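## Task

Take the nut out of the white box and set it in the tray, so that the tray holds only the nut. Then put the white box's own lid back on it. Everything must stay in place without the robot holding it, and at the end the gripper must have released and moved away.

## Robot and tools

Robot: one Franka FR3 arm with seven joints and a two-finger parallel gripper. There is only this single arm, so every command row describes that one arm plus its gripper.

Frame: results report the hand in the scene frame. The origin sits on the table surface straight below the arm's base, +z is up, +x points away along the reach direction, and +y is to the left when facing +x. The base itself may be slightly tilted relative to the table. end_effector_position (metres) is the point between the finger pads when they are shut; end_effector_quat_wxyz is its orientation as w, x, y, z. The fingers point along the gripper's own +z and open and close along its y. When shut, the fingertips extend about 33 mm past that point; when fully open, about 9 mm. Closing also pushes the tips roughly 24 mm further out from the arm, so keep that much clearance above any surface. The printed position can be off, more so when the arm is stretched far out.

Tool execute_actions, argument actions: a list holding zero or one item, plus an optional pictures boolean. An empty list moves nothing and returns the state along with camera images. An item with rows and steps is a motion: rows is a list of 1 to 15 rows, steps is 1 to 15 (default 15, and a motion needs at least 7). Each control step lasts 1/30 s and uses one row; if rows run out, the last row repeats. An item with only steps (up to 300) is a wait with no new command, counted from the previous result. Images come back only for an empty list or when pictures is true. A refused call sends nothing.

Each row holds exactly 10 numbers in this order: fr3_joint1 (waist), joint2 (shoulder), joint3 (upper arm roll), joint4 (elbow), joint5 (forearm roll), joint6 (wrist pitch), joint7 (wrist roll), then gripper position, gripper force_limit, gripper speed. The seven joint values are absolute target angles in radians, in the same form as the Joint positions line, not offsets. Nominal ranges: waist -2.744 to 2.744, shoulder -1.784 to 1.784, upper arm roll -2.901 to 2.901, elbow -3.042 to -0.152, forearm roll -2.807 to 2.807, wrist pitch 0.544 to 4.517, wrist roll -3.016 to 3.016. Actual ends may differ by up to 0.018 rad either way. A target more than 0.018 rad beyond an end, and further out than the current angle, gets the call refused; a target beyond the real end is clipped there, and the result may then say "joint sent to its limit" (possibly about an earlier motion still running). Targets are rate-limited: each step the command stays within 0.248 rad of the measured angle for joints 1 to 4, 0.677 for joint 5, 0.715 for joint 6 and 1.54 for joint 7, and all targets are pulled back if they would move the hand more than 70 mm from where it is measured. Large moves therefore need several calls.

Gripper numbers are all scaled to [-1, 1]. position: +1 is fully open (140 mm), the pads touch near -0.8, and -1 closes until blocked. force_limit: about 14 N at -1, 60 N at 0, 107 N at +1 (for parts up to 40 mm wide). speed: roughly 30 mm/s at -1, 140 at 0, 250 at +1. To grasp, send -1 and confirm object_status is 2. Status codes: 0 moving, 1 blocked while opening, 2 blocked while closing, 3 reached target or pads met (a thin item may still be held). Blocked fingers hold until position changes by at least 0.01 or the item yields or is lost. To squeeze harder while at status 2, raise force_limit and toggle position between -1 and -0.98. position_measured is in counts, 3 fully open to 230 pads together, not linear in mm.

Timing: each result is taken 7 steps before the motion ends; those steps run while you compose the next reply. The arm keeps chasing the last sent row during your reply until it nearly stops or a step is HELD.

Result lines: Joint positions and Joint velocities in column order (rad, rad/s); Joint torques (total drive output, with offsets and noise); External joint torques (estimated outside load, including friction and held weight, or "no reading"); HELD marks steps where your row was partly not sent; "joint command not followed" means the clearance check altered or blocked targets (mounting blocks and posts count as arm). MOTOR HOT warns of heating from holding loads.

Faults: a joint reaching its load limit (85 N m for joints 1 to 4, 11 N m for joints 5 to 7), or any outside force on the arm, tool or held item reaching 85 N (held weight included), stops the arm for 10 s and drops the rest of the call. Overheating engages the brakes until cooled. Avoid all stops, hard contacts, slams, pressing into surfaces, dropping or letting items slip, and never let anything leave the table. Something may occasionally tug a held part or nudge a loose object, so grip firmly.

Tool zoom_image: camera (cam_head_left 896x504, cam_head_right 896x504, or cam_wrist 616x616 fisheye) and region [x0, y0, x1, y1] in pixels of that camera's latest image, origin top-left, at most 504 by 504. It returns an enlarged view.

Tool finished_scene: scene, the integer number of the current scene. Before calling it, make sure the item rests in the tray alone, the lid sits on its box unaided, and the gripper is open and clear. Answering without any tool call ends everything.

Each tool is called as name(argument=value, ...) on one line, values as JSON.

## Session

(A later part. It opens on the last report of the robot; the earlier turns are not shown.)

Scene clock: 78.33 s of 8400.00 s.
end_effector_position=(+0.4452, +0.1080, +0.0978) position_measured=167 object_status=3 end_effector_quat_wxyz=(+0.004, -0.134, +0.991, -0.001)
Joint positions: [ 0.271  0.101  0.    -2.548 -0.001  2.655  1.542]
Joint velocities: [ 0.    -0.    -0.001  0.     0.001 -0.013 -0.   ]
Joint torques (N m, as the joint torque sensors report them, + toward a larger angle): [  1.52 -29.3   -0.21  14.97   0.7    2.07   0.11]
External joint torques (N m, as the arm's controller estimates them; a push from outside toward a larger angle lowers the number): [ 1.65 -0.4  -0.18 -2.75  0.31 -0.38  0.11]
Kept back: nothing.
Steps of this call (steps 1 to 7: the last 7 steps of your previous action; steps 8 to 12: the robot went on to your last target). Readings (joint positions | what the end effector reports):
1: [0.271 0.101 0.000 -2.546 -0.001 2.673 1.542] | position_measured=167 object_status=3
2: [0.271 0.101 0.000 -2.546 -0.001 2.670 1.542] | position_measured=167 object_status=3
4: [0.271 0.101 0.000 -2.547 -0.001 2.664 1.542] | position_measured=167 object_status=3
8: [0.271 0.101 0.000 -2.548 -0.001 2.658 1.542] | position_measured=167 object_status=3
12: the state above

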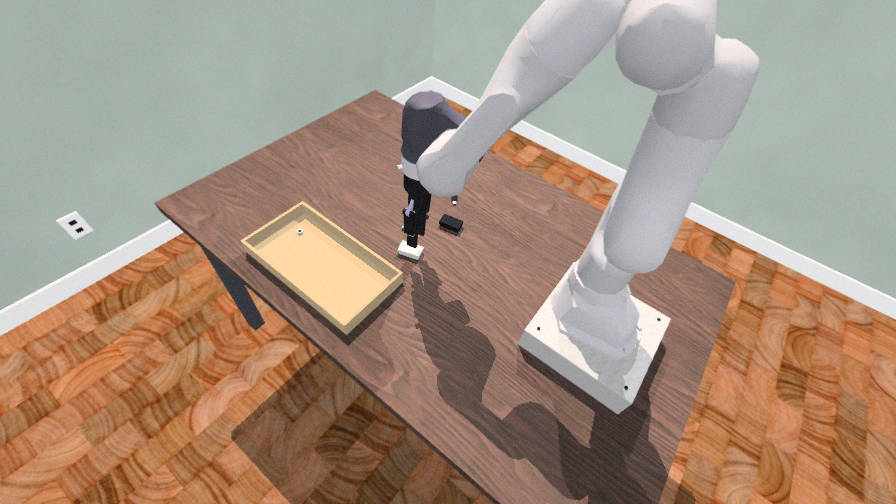

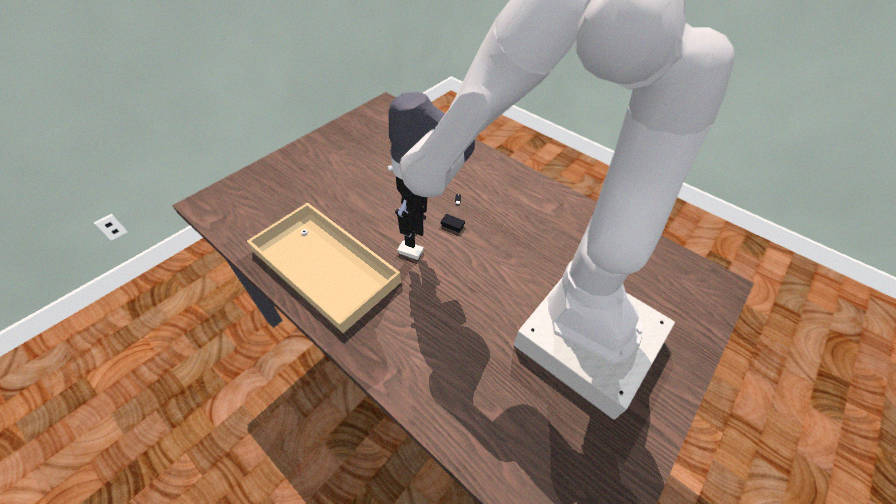

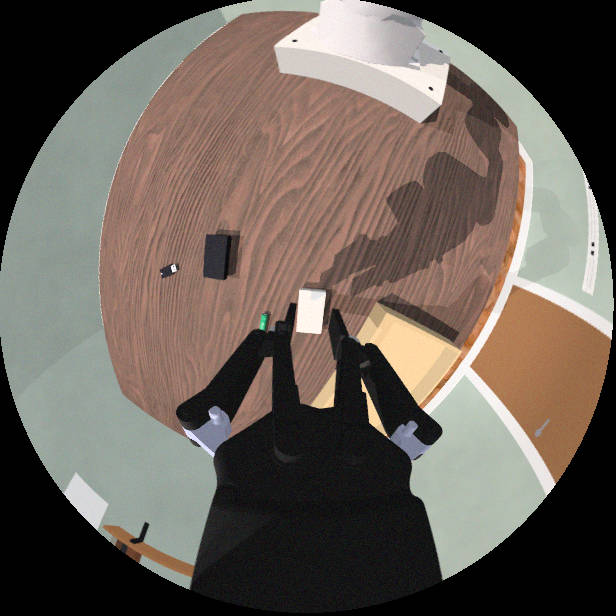

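execute_actions(actions=[{"rows":[[-0.1,0.0,0,-2.55,0,2.55,1.545,-0.3,-0.4,-0.5]],"steps":15}], pictures=false)

execute_actions(actions=[{"steps":15}], pictures=true)

zoom_image(camera="cam_head_left", region=[385,230,440,270])

zoom_image(camera="cam_head_right", region=[385,230,440,270])

Scene clock: 78.90 s of 8400.00 s.
end_effector_position=(+0.4611, -0.0325, +0.1318) position_measured=167 object_status=3 end_effector_quat_wxyz=(+0.014, +0.020, +1.000, -0.003)
Joint positions: [-0.038  0.014  0.    -2.549 -0.002  2.589  1.542]
Joint velocities: [-0.961 -0.209 -0.183  0.012  0.012 -0.203  0.001]
Joint torques (N m, as the joint torque sensors report them, + toward a larger angle): [  9.74 -24.94   8.77  16.95   0.64   1.65   0.1 ]
External joint torques (N m, as the arm's controller estimates them; a push from outside toward a larger angle lowers the number): [-0.84 -0.88 -1.44  0.6   0.79 -0.42  0.09]
Steps of this call (steps 1 to 9: the robot went on to your last target; steps 10 to 17: the first 8 steps of this action). Readings (joint positions | what the end effector reports):
10: [0.248 0.093 0.012 -2.550 -0.002 2.644 1.542] | position_measured=167 object_status=3
11: [0.211 0.078 0.015 -2.552 -0.002 2.633 1.542] | position_measured=167 object_status=3
13: [0.128 0.052 0.013 -2.551 -0.002 2.619 1.542] | position_measured=167 object_status=3
17: the state above

Scene clock: 79.40 s of 8400.00 s.
end_effector_position=(+0.4508, -0.0600, +0.1344) position_measured=167 object_status=3 end_effector_quat_wxyz=(+0.003, +0.051, +0.999, -0.002)
Joint positions: [-0.098  0.002 -0.001 -2.549 -0.001  2.554  1.542]
Joint velocities: [ 0.001  0.001  0.002  0.     0.001 -0.011  0.001]
Joint torques (N m, as the joint torque sensors report them, + toward a larger angle): [  0.27 -27.3    1.42  17.52   0.84   2.07   0.1 ]
External joint torques (N m, as the arm's controller estimates them; a push from outside toward a larger angle lowers the number): [ 0.28 -0.42  1.43 -1.61  0.38 -0.37  0.1 ]
Kept back: nothing.
Steps of this call (steps 1 to 7: the last 7 steps of your previous action; steps 8 to 15: the robot went on to your last target). Readings (joint positions | what the end effector reports):
1: [-0.064 0.008 -0.005 -2.549 -0.001 2.583 1.542] | position_measured=167 object_status=3
2: [-0.081 0.005 -0.008 -2.549 -0.001 2.578 1.542] | position_measured=167 object_status=3
4: [-0.096 0.002 -0.008 -2.549 -0.001 2.570 1.542] | position_measured=167 object_status=3
8: [-0.098 0.002 -0.003 -2.549 -0.001 2.560 1.542] | position_measured=167 object_status=3
15: the state above

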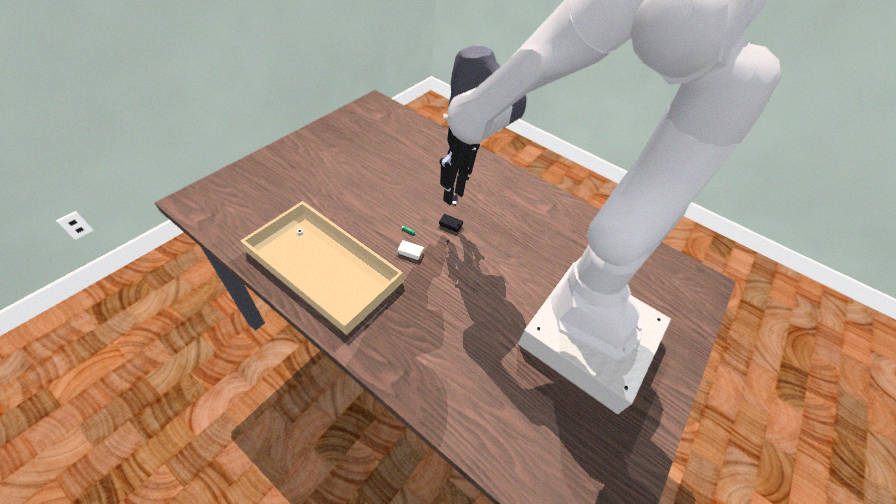

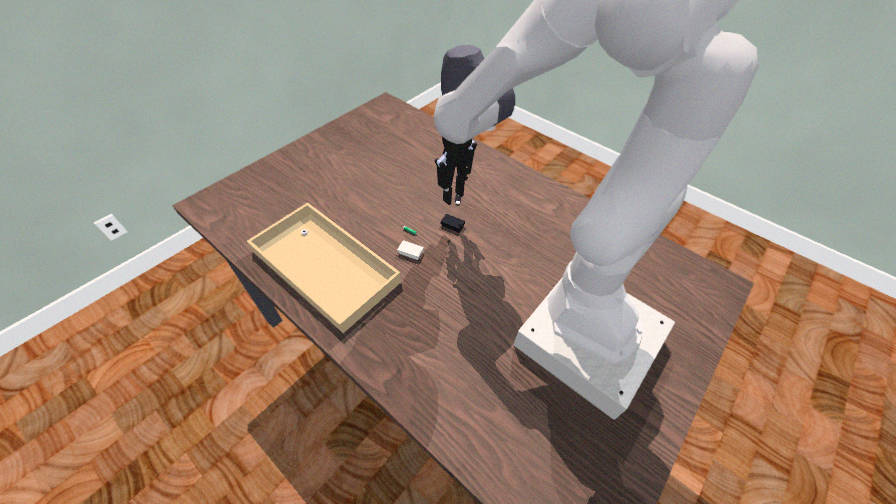

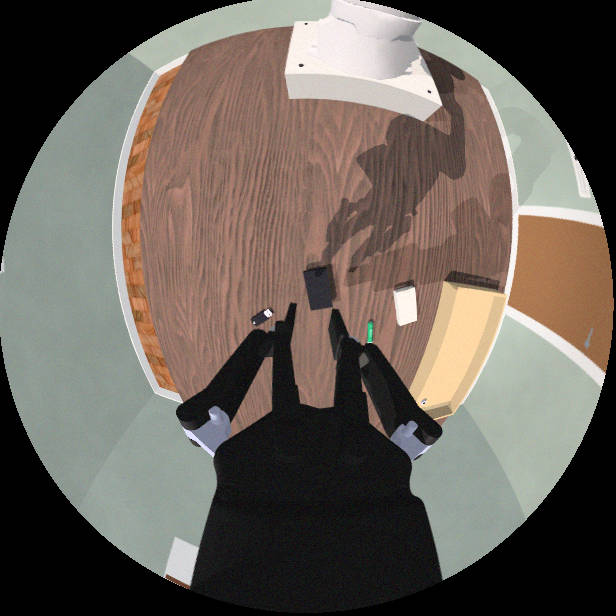

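Region (385, 230, 440, 270) of cam_head_left's 896x504 image, scaled by 9.164, with more detail than that image has; it fills the top 367 rows of this view, and the rest is white.

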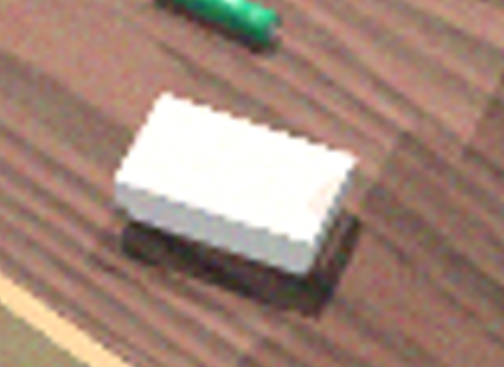

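Region (385, 230, 440, 270) of cam_head_right's 896x504 image, scaled by 9.164, with more detail than that image has; it fills the top 367 rows of this view, and the rest is white.

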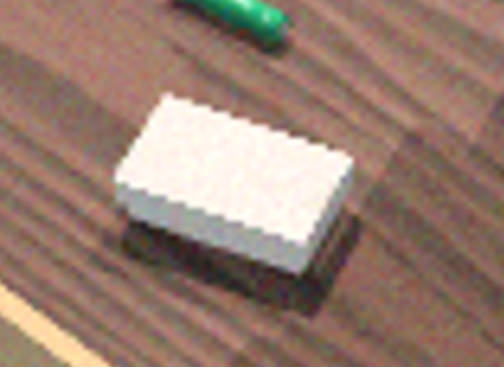

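execute_actions(actions=[{"rows":[[0.272,0.10,0,-2.55,0,2.65,1.545,-0.85,-0.4,0]],"steps":15}], pictures=false)

execute_actions(actions=[{"rows":[[0.272,0.18,0,-2.53,0,2.715,1.545,-0.85,-0.4,0]],"steps":15}], pictures=false)

execute_actions(actions=[{"rows":[[0.272,0.195,0,-2.53,0,2.728,1.545,-0.85,-0.4,0]],"steps":15}], pictures=false)

execute_actions(actions=[{"rows":[[0.272,0.21,0,-2.528,0,2.742,1.545,-0.85,-0.4,0]],"steps":15}], pictures=true)

Scene clock: 80.33 s of 8400.00 s.
end_effector_position=(+0.4438, +0.0790, +0.1013) position_measured=218 object_status=0 end_effector_quat_wxyz=(-0.008, -0.102, +0.995, -0.002)
Joint positions: [ 0.21   0.087 -0.001 -2.546 -0.     2.615  1.542]
Joint velocities: [ 0.959  0.199  0.185 -0.024 -0.001  0.194  0.002]
Joint torques (N m, as the joint torque sensors report them, + toward a larger angle): [ -6.84 -30.65  -9.73  14.64   0.55   2.86   0.05]
External joint torques (N m, as the arm's controller estimates them; a push from outside toward a larger angle lowers the number): [ 3.75  1.04  0.31 -3.38 -0.25  0.46  0.06]
Steps of this call (steps 1 to 15: the robot went on to your last target; steps 16 to 20: nothing new was sent; steps 21 to 28: the first 8 steps of this action). Readings (joint positions | what the end effector reports):
21: [-0.075 0.009 -0.013 -2.547 -0.000 2.561 1.542] | position_measured=167 object_status=0
22: [-0.038 0.023 -0.016 -2.545 -0.000 2.571 1.542] | position_measured=173 object_status=0
24: [0.044 0.050 -0.014 -2.545 -0.000 2.585 1.542] | position_measured=188 object_status=0
28: the state above

Scene clock: 80.83 s of 8400.00 s.
end_effector_position=(+0.4420, +0.1077, +0.0705) position_measured=232 object_status=3 end_effector_quat_wxyz=(-0.007, -0.134, +0.991, -0.002)
Joint positions: [ 0.271  0.179  0.001 -2.534 -0.     2.696  1.542]
Joint velocities: [ 0.002  0.02  -0.001  0.009  0.     0.094 -0.001]
Joint torques (N m, as the joint torque sensors report them, + toward a larger angle): [  1.12 -30.29  -0.99  18.07   0.52   2.98   0.12]
External joint torques (N m, as the arm's controller estimates them; a push from outside toward a larger angle lowers the number): [ 1.19  1.26 -1.09  0.82  0.18  0.48  0.12]
Steps of this call (steps 1 to 7: the last 7 steps of your previous action; steps 8 to 15: the first 8 steps of this action). Readings (joint positions | what the end effector reports):
8: [0.271 0.110 0.003 -2.543 -0.000 2.650 1.542] | position_measured=232 object_status=3
9: [0.271 0.130 0.002 -2.536 -0.000 2.663 1.542] | position_measured=232 object_status=3
11: [0.271 0.161 0.002 -2.534 -0.000 2.679 1.542] | position_measured=232 object_status=3
15: the state above

Scene clock: 81.33 s of 8400.00 s.
end_effector_position=(+0.4468, +0.1088, +0.0668) position_measured=232 object_status=3 end_effector_quat_wxyz=(-0.001, -0.134, +0.991, -0.002)
Joint positions: [ 0.271  0.193  0.001 -2.531 -0.     2.722  1.542]
Joint velocities: [-0.     0.003  0.     0.001  0.001  0.022  0.001]
Joint torques (N m, as the joint torque sensors report them, + toward a larger angle): [  1.41 -30.45  -0.64  15.48   0.44   2.89   0.1 ]
External joint torques (N m, as the arm's controller estimates them; a push from outside toward a larger angle lowers the number): [ 1.53  0.38 -0.72 -1.09  0.1   0.45  0.1 ]
Steps of this call (steps 1 to 7: the last 7 steps of your previous action; steps 8 to 15: the first 8 steps of this action). Readings (joint positions | what the end effector reports):
8: [0.271 0.181 0.001 -2.531 -0.000 2.711 1.542] | position_measured=232 object_status=3
9: [0.271 0.184 0.001 -2.531 -0.000 2.714 1.542] | position_measured=232 object_status=3
11: [0.271 0.190 0.001 -2.531 -0.000 2.718 1.542] | position_measured=232 object_status=3
15: the state above

Scene clock: 81.83 s of 8400.00 s.
end_effector_position=(+0.4472, +0.1089, +0.0617) position_measured=232 object_status=3 end_effector_quat_wxyz=(-0.000, -0.134, +0.991, -0.001)
Joint positions: [ 0.271  0.208  0.001 -2.53  -0.     2.736  1.542]
Joint velocities: [-0.     0.002  0.    -0.001  0.001  0.019  0.   ]
Joint torques (N m, as the joint torque sensors report them, + toward a larger angle): [  1.22 -29.21  -0.78  16.22   0.61   3.09   0.03]
External joint torques (N m, as the arm's controller estimates them; a push from outside toward a larger angle lowers the number): [ 1.31  1.81 -0.91  0.    0.29  0.67  0.03]
Steps of this call (steps 1 to 7: the last 7 steps of your previous action; steps 8 to 15: the first 8 steps of this action). Readings (joint positions | what the end effector reports):
8: [0.271 0.195 0.001 -2.530 -0.000 2.727 1.542] | position_measured=232 object_status=3
9: [0.271 0.199 0.001 -2.530 -0.000 2.730 1.542] | position_measured=232 object_status=3
11: [0.271 0.205 0.001 -2.530 -0.000 2.733 1.542] | position_measured=232 object_status=3
15: the state above

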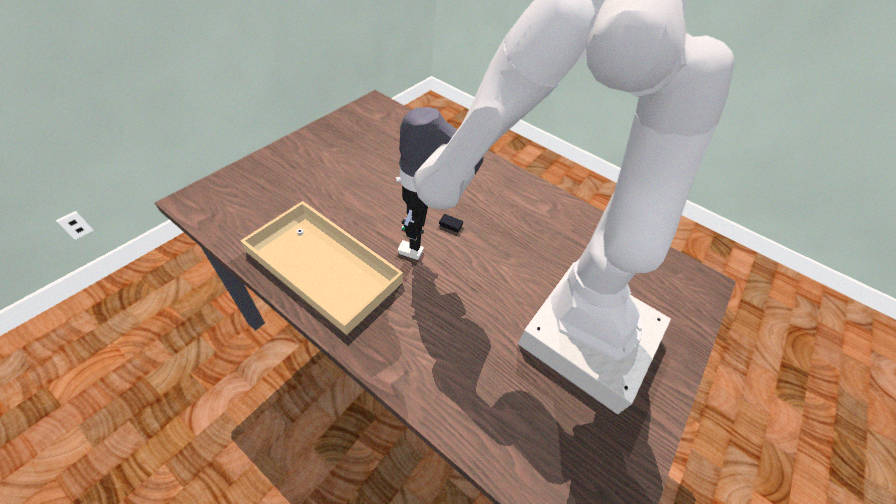

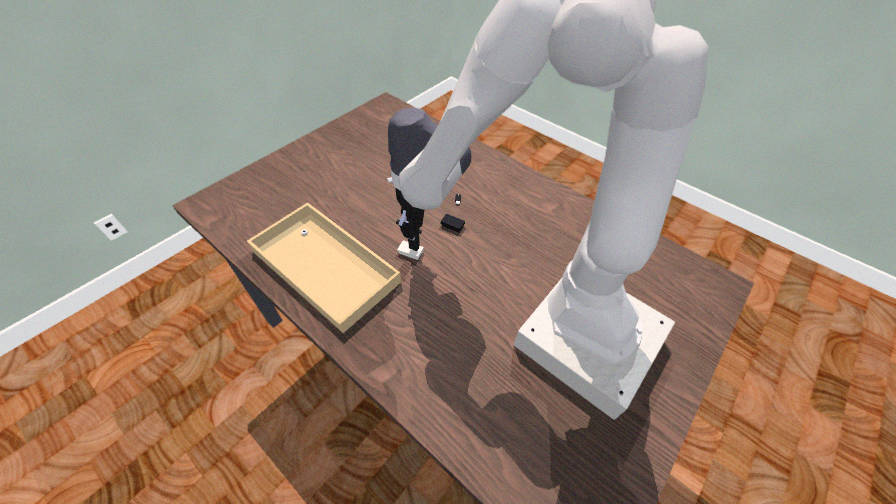

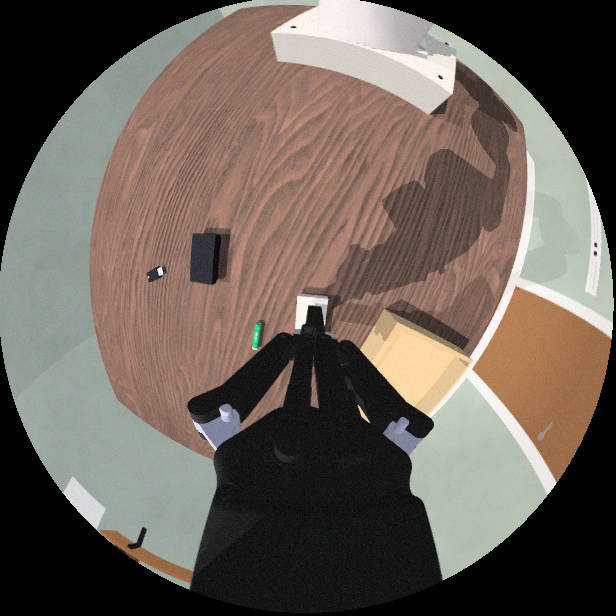

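execute_actions(actions=[{"rows":[[0.272,0.225,0,-2.527,0,2.756,1.545,-0.85,-0.4,0]],"steps":15}], pictures=false)

execute_actions(actions=[{"rows":[[0.272,0.235,0,-2.527,0,2.765,1.545,-0.85,-0.4,0]],"steps":15}], pictures=false)

execute_actions(actions=[{"rows":[[0.272,0.10,0,-2.55,0,2.66,1.545,-0.85,-0.4,0]],"steps":15}], pictures=false)

execute_actions(actions=[{"rows":[[-0.1,0.0,0,-2.55,0,2.55,1.545,-0.3,-0.4,0]],"steps":15}], pictures=false)

execute_actions(actions=[{"steps":10}], pictures=true)

zoom_image(camera="cam_head_left", region=[385,230,440,270])

Scene clock: 82.53 s of 8400.00 s.
end_effector_position=(+0.4472, +0.1088, +0.0564) position_measured=232 object_status=3 end_effector_quat_wxyz=(-0.000, -0.134, +0.991, -0.001)
Joint positions: [ 0.271  0.223  0.001 -2.528 -0.     2.75   1.542]
Joint velocities: [ 0.     0.002 -0.001  0.    -0.     0.02   0.   ]
Joint torques (N m, as the joint torque sensors report them, + toward a larger angle): [  1.1  -29.5   -0.33  15.88   0.41   2.89   0.16]
External joint torques (N m, as the arm's controller estimates them; a push from outside toward a larger angle lowers the number): [ 1.22  1.84 -0.43 -0.21  0.09  0.45  0.16]
Steps of this call (steps 1 to 7: the last 7 steps of your previous action; steps 8 to 13: the robot went on to your last target; steps 14 to 21: the first 8 steps of this action). Readings (joint positions | what the end effector reports):
14: [0.271 0.210 0.001 -2.529 -0.000 2.742 1.542] | position_measured=232 object_status=3
15: [0.271 0.214 0.001 -2.528 -0.000 2.744 1.542] | position_measured=232 object_status=3
17: [0.271 0.220 0.001 -2.528 -0.000 2.747 1.542] | position_measured=232 object_status=3
21: the state above

Scene clock: 83.03 s of 8400.00 s.
end_effector_position=(+0.4472, +0.1088, +0.0528) position_measured=232 object_status=3 end_effector_quat_wxyz=(+0.000, -0.134, +0.991, -0.001)
Joint positions: [ 0.271  0.233  0.001 -2.528 -0.     2.76   1.542]
Joint velocities: [-0.001  0.002 -0.001 -0.001  0.001  0.013  0.001]
Joint torques (N m, as the joint torque sensors report them, + toward a larger angle): [  1.05 -28.96  -1.35  14.99   0.53   2.94   0.07]
External joint torques (N m, as the arm's controller estimates them; a push from outside toward a larger angle lowers the number): [ 1.25  2.36 -1.39 -0.78  0.22  0.53  0.07]
Steps of this call (steps 1 to 7: the last 7 steps of your previous action; steps 8 to 15: the first 8 steps of this action). Readings (joint positions | what the end effector reports):
8: [0.271 0.225 0.001 -2.528 -0.000 2.754 1.542] | position_measured=232 object_status=3
9: [0.271 0.227 0.001 -2.528 -0.000 2.756 1.542] | position_measured=232 object_status=3
11: [0.271 0.231 0.001 -2.528 -0.000 2.758 1.542] | position_measured=232 object_status=3
15: the state above

Scene clock: 83.53 s of 8400.00 s.
end_effector_position=(+0.4561, +0.1110, +0.1016) position_measured=232 object_status=3 end_effector_quat_wxyz=(+0.020, -0.133, +0.991, +0.001)
Joint positions: [ 0.271  0.101  0.001 -2.545 -0.     2.685  1.542]
Joint velocities: [ 0.    -0.034  0.001 -0.011  0.    -0.128  0.001]
Joint torques (N m, as the joint torque sensors report them, + toward a larger angle): [  2.08 -27.24  -1.3   14.17   0.55   1.89   0.15]
External joint torques (N m, as the arm's controller estimates them; a push from outside toward a larger angle lowers the number): [ 2.19 -0.34 -1.29 -2.35  0.16 -0.41  0.16]
Steps of this call (steps 1 to 7: the last 7 steps of your previous action; steps 8 to 15: the first 8 steps of this action). Readings (joint positions | what the end effector reports):
8: [0.271 0.216 0.001 -2.536 -0.000 2.746 1.542] | position_measured=232 object_status=3
9: [0.271 0.182 0.001 -2.546 -0.000 2.728 1.542] | position_measured=232 object_status=3
11: [0.271 0.130 0.001 -2.546 -0.000 2.708 1.542] | position_measured=232 object_status=3
15: the state above

Scene clock: 84.03 s of 8400.00 s.
end_effector_position=(+0.4629, -0.0314, +0.1321) position_measured=181 object_status=0 end_effector_quat_wxyz=(+0.017, +0.019, +1.000, -0.002)
Joint positions: [-0.036  0.014  0.001 -2.549 -0.001  2.595  1.542]
Joint velocities: [-0.974 -0.212 -0.178  0.01   0.006 -0.24   0.002]
Joint torques (N m, as the joint torque sensors report them, + toward a larger angle): [  8.45 -25.23   9.04  16.8    0.72   1.92   0.07]
External joint torques (N m, as the arm's controller estimates them; a push from outside toward a larger angle lowers the number): [-1.46 -0.94 -0.5   0.29  0.81 -0.19  0.06]
Steps of this call (steps 1 to 7: the last 7 steps of your previous action; steps 8 to 15: the first 8 steps of this action). Readings (joint positions | what the end effector reports):
8: [0.248 0.093 0.013 -2.550 -0.001 2.657 1.542] | position_measured=232 object_status=0
9: [0.211 0.079 0.016 -2.552 -0.001 2.646 1.542] | position_measured=228 object_status=0
11: [0.129 0.052 0.013 -2.551 -0.001 2.629 1.542] | position_measured=211 object_status=0
15: the state above

Scene clock: 84.37 s of 8400.00 s.
end_effector_position=(+0.4520, -0.0604, +0.1347) position_measured=167 object_status=3 end_effector_quat_wxyz=(+0.005, +0.052, +0.999, -0.002)
Joint positions: [-0.098  0.002 -0.002 -2.549 -0.001  2.559  1.542]
Joint velocities: [ 0.001  0.001  0.01  -0.002  0.001 -0.036 -0.   ]
Joint torques (N m, as the joint torque sensors report them, + toward a larger angle): [ -0.23 -27.23  -0.43  17.1    0.86   2.21   0.03]
External joint torques (N m, as the arm's controller estimates them; a push from outside toward a larger angle lowers the number): [ 0.03 -0.37 -0.21 -2.02  0.39 -0.24  0.03]
Kept back: nothing.
Steps of this call (steps 1 to 7: the last 7 steps of your previous action; steps 8 to 10: the robot went on to your last target). Readings (joint positions | what the end effector reports):
1: [-0.063 0.009 -0.004 -2.549 -0.001 2.588 1.542] | position_measured=173 object_status=0
2: [-0.080 0.005 -0.008 -2.549 -0.001 2.582 1.542] | position_measured=168 object_status=0
4: [-0.096 0.002 -0.008 -2.549 -0.001 2.573 1.542] | position_measured=167 object_status=0
8: [-0.098 0.002 -0.003 -2.549 -0.001 2.561 1.542] | position_measured=167 object_status=3
10: the state above

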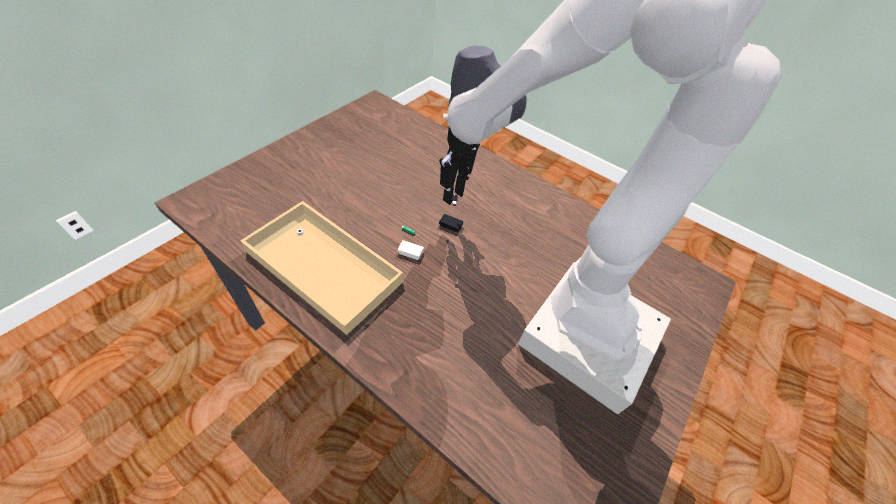

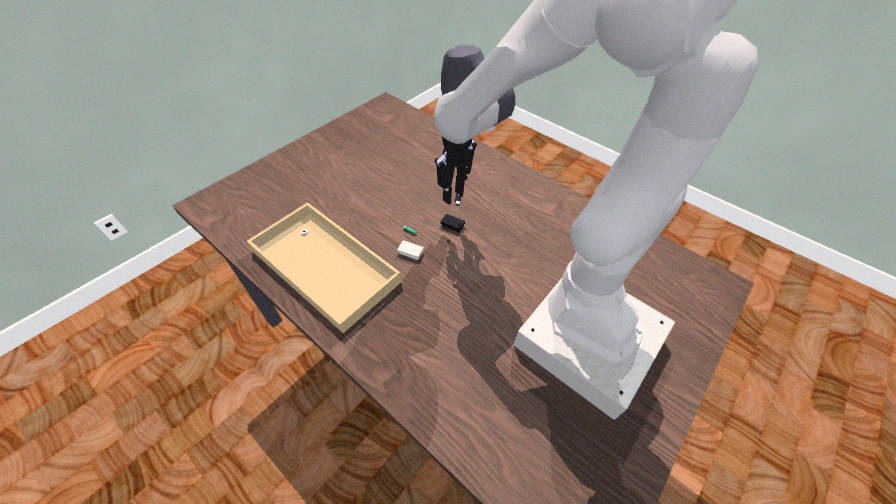

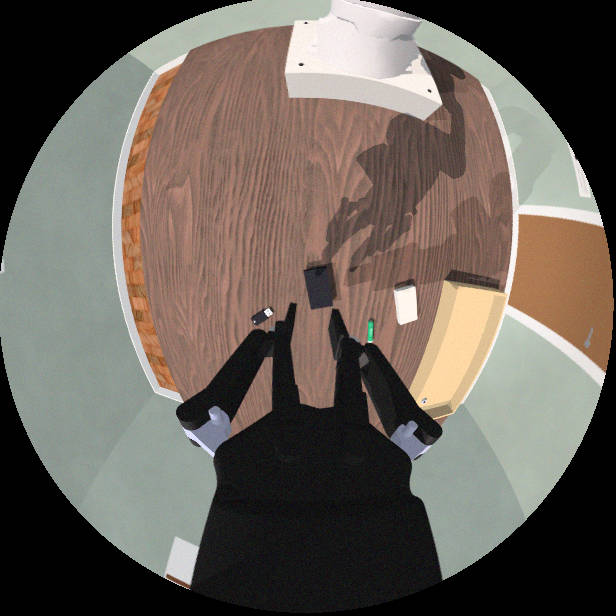

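Region (385, 230, 440, 270) of cam_head_left's 896x504 image, scaled by 9.164, with more detail than that image has; it fills the top 367 rows of this view, and the rest is white.

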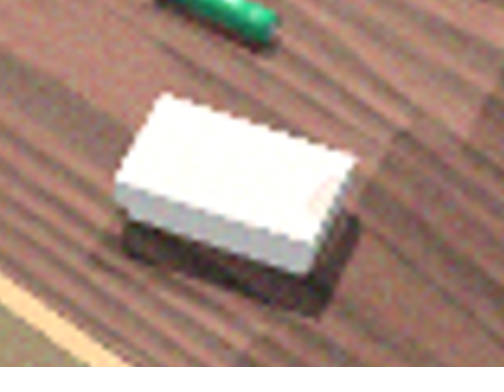

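finished_scene(scene=1)

The scene is finished: the task was done.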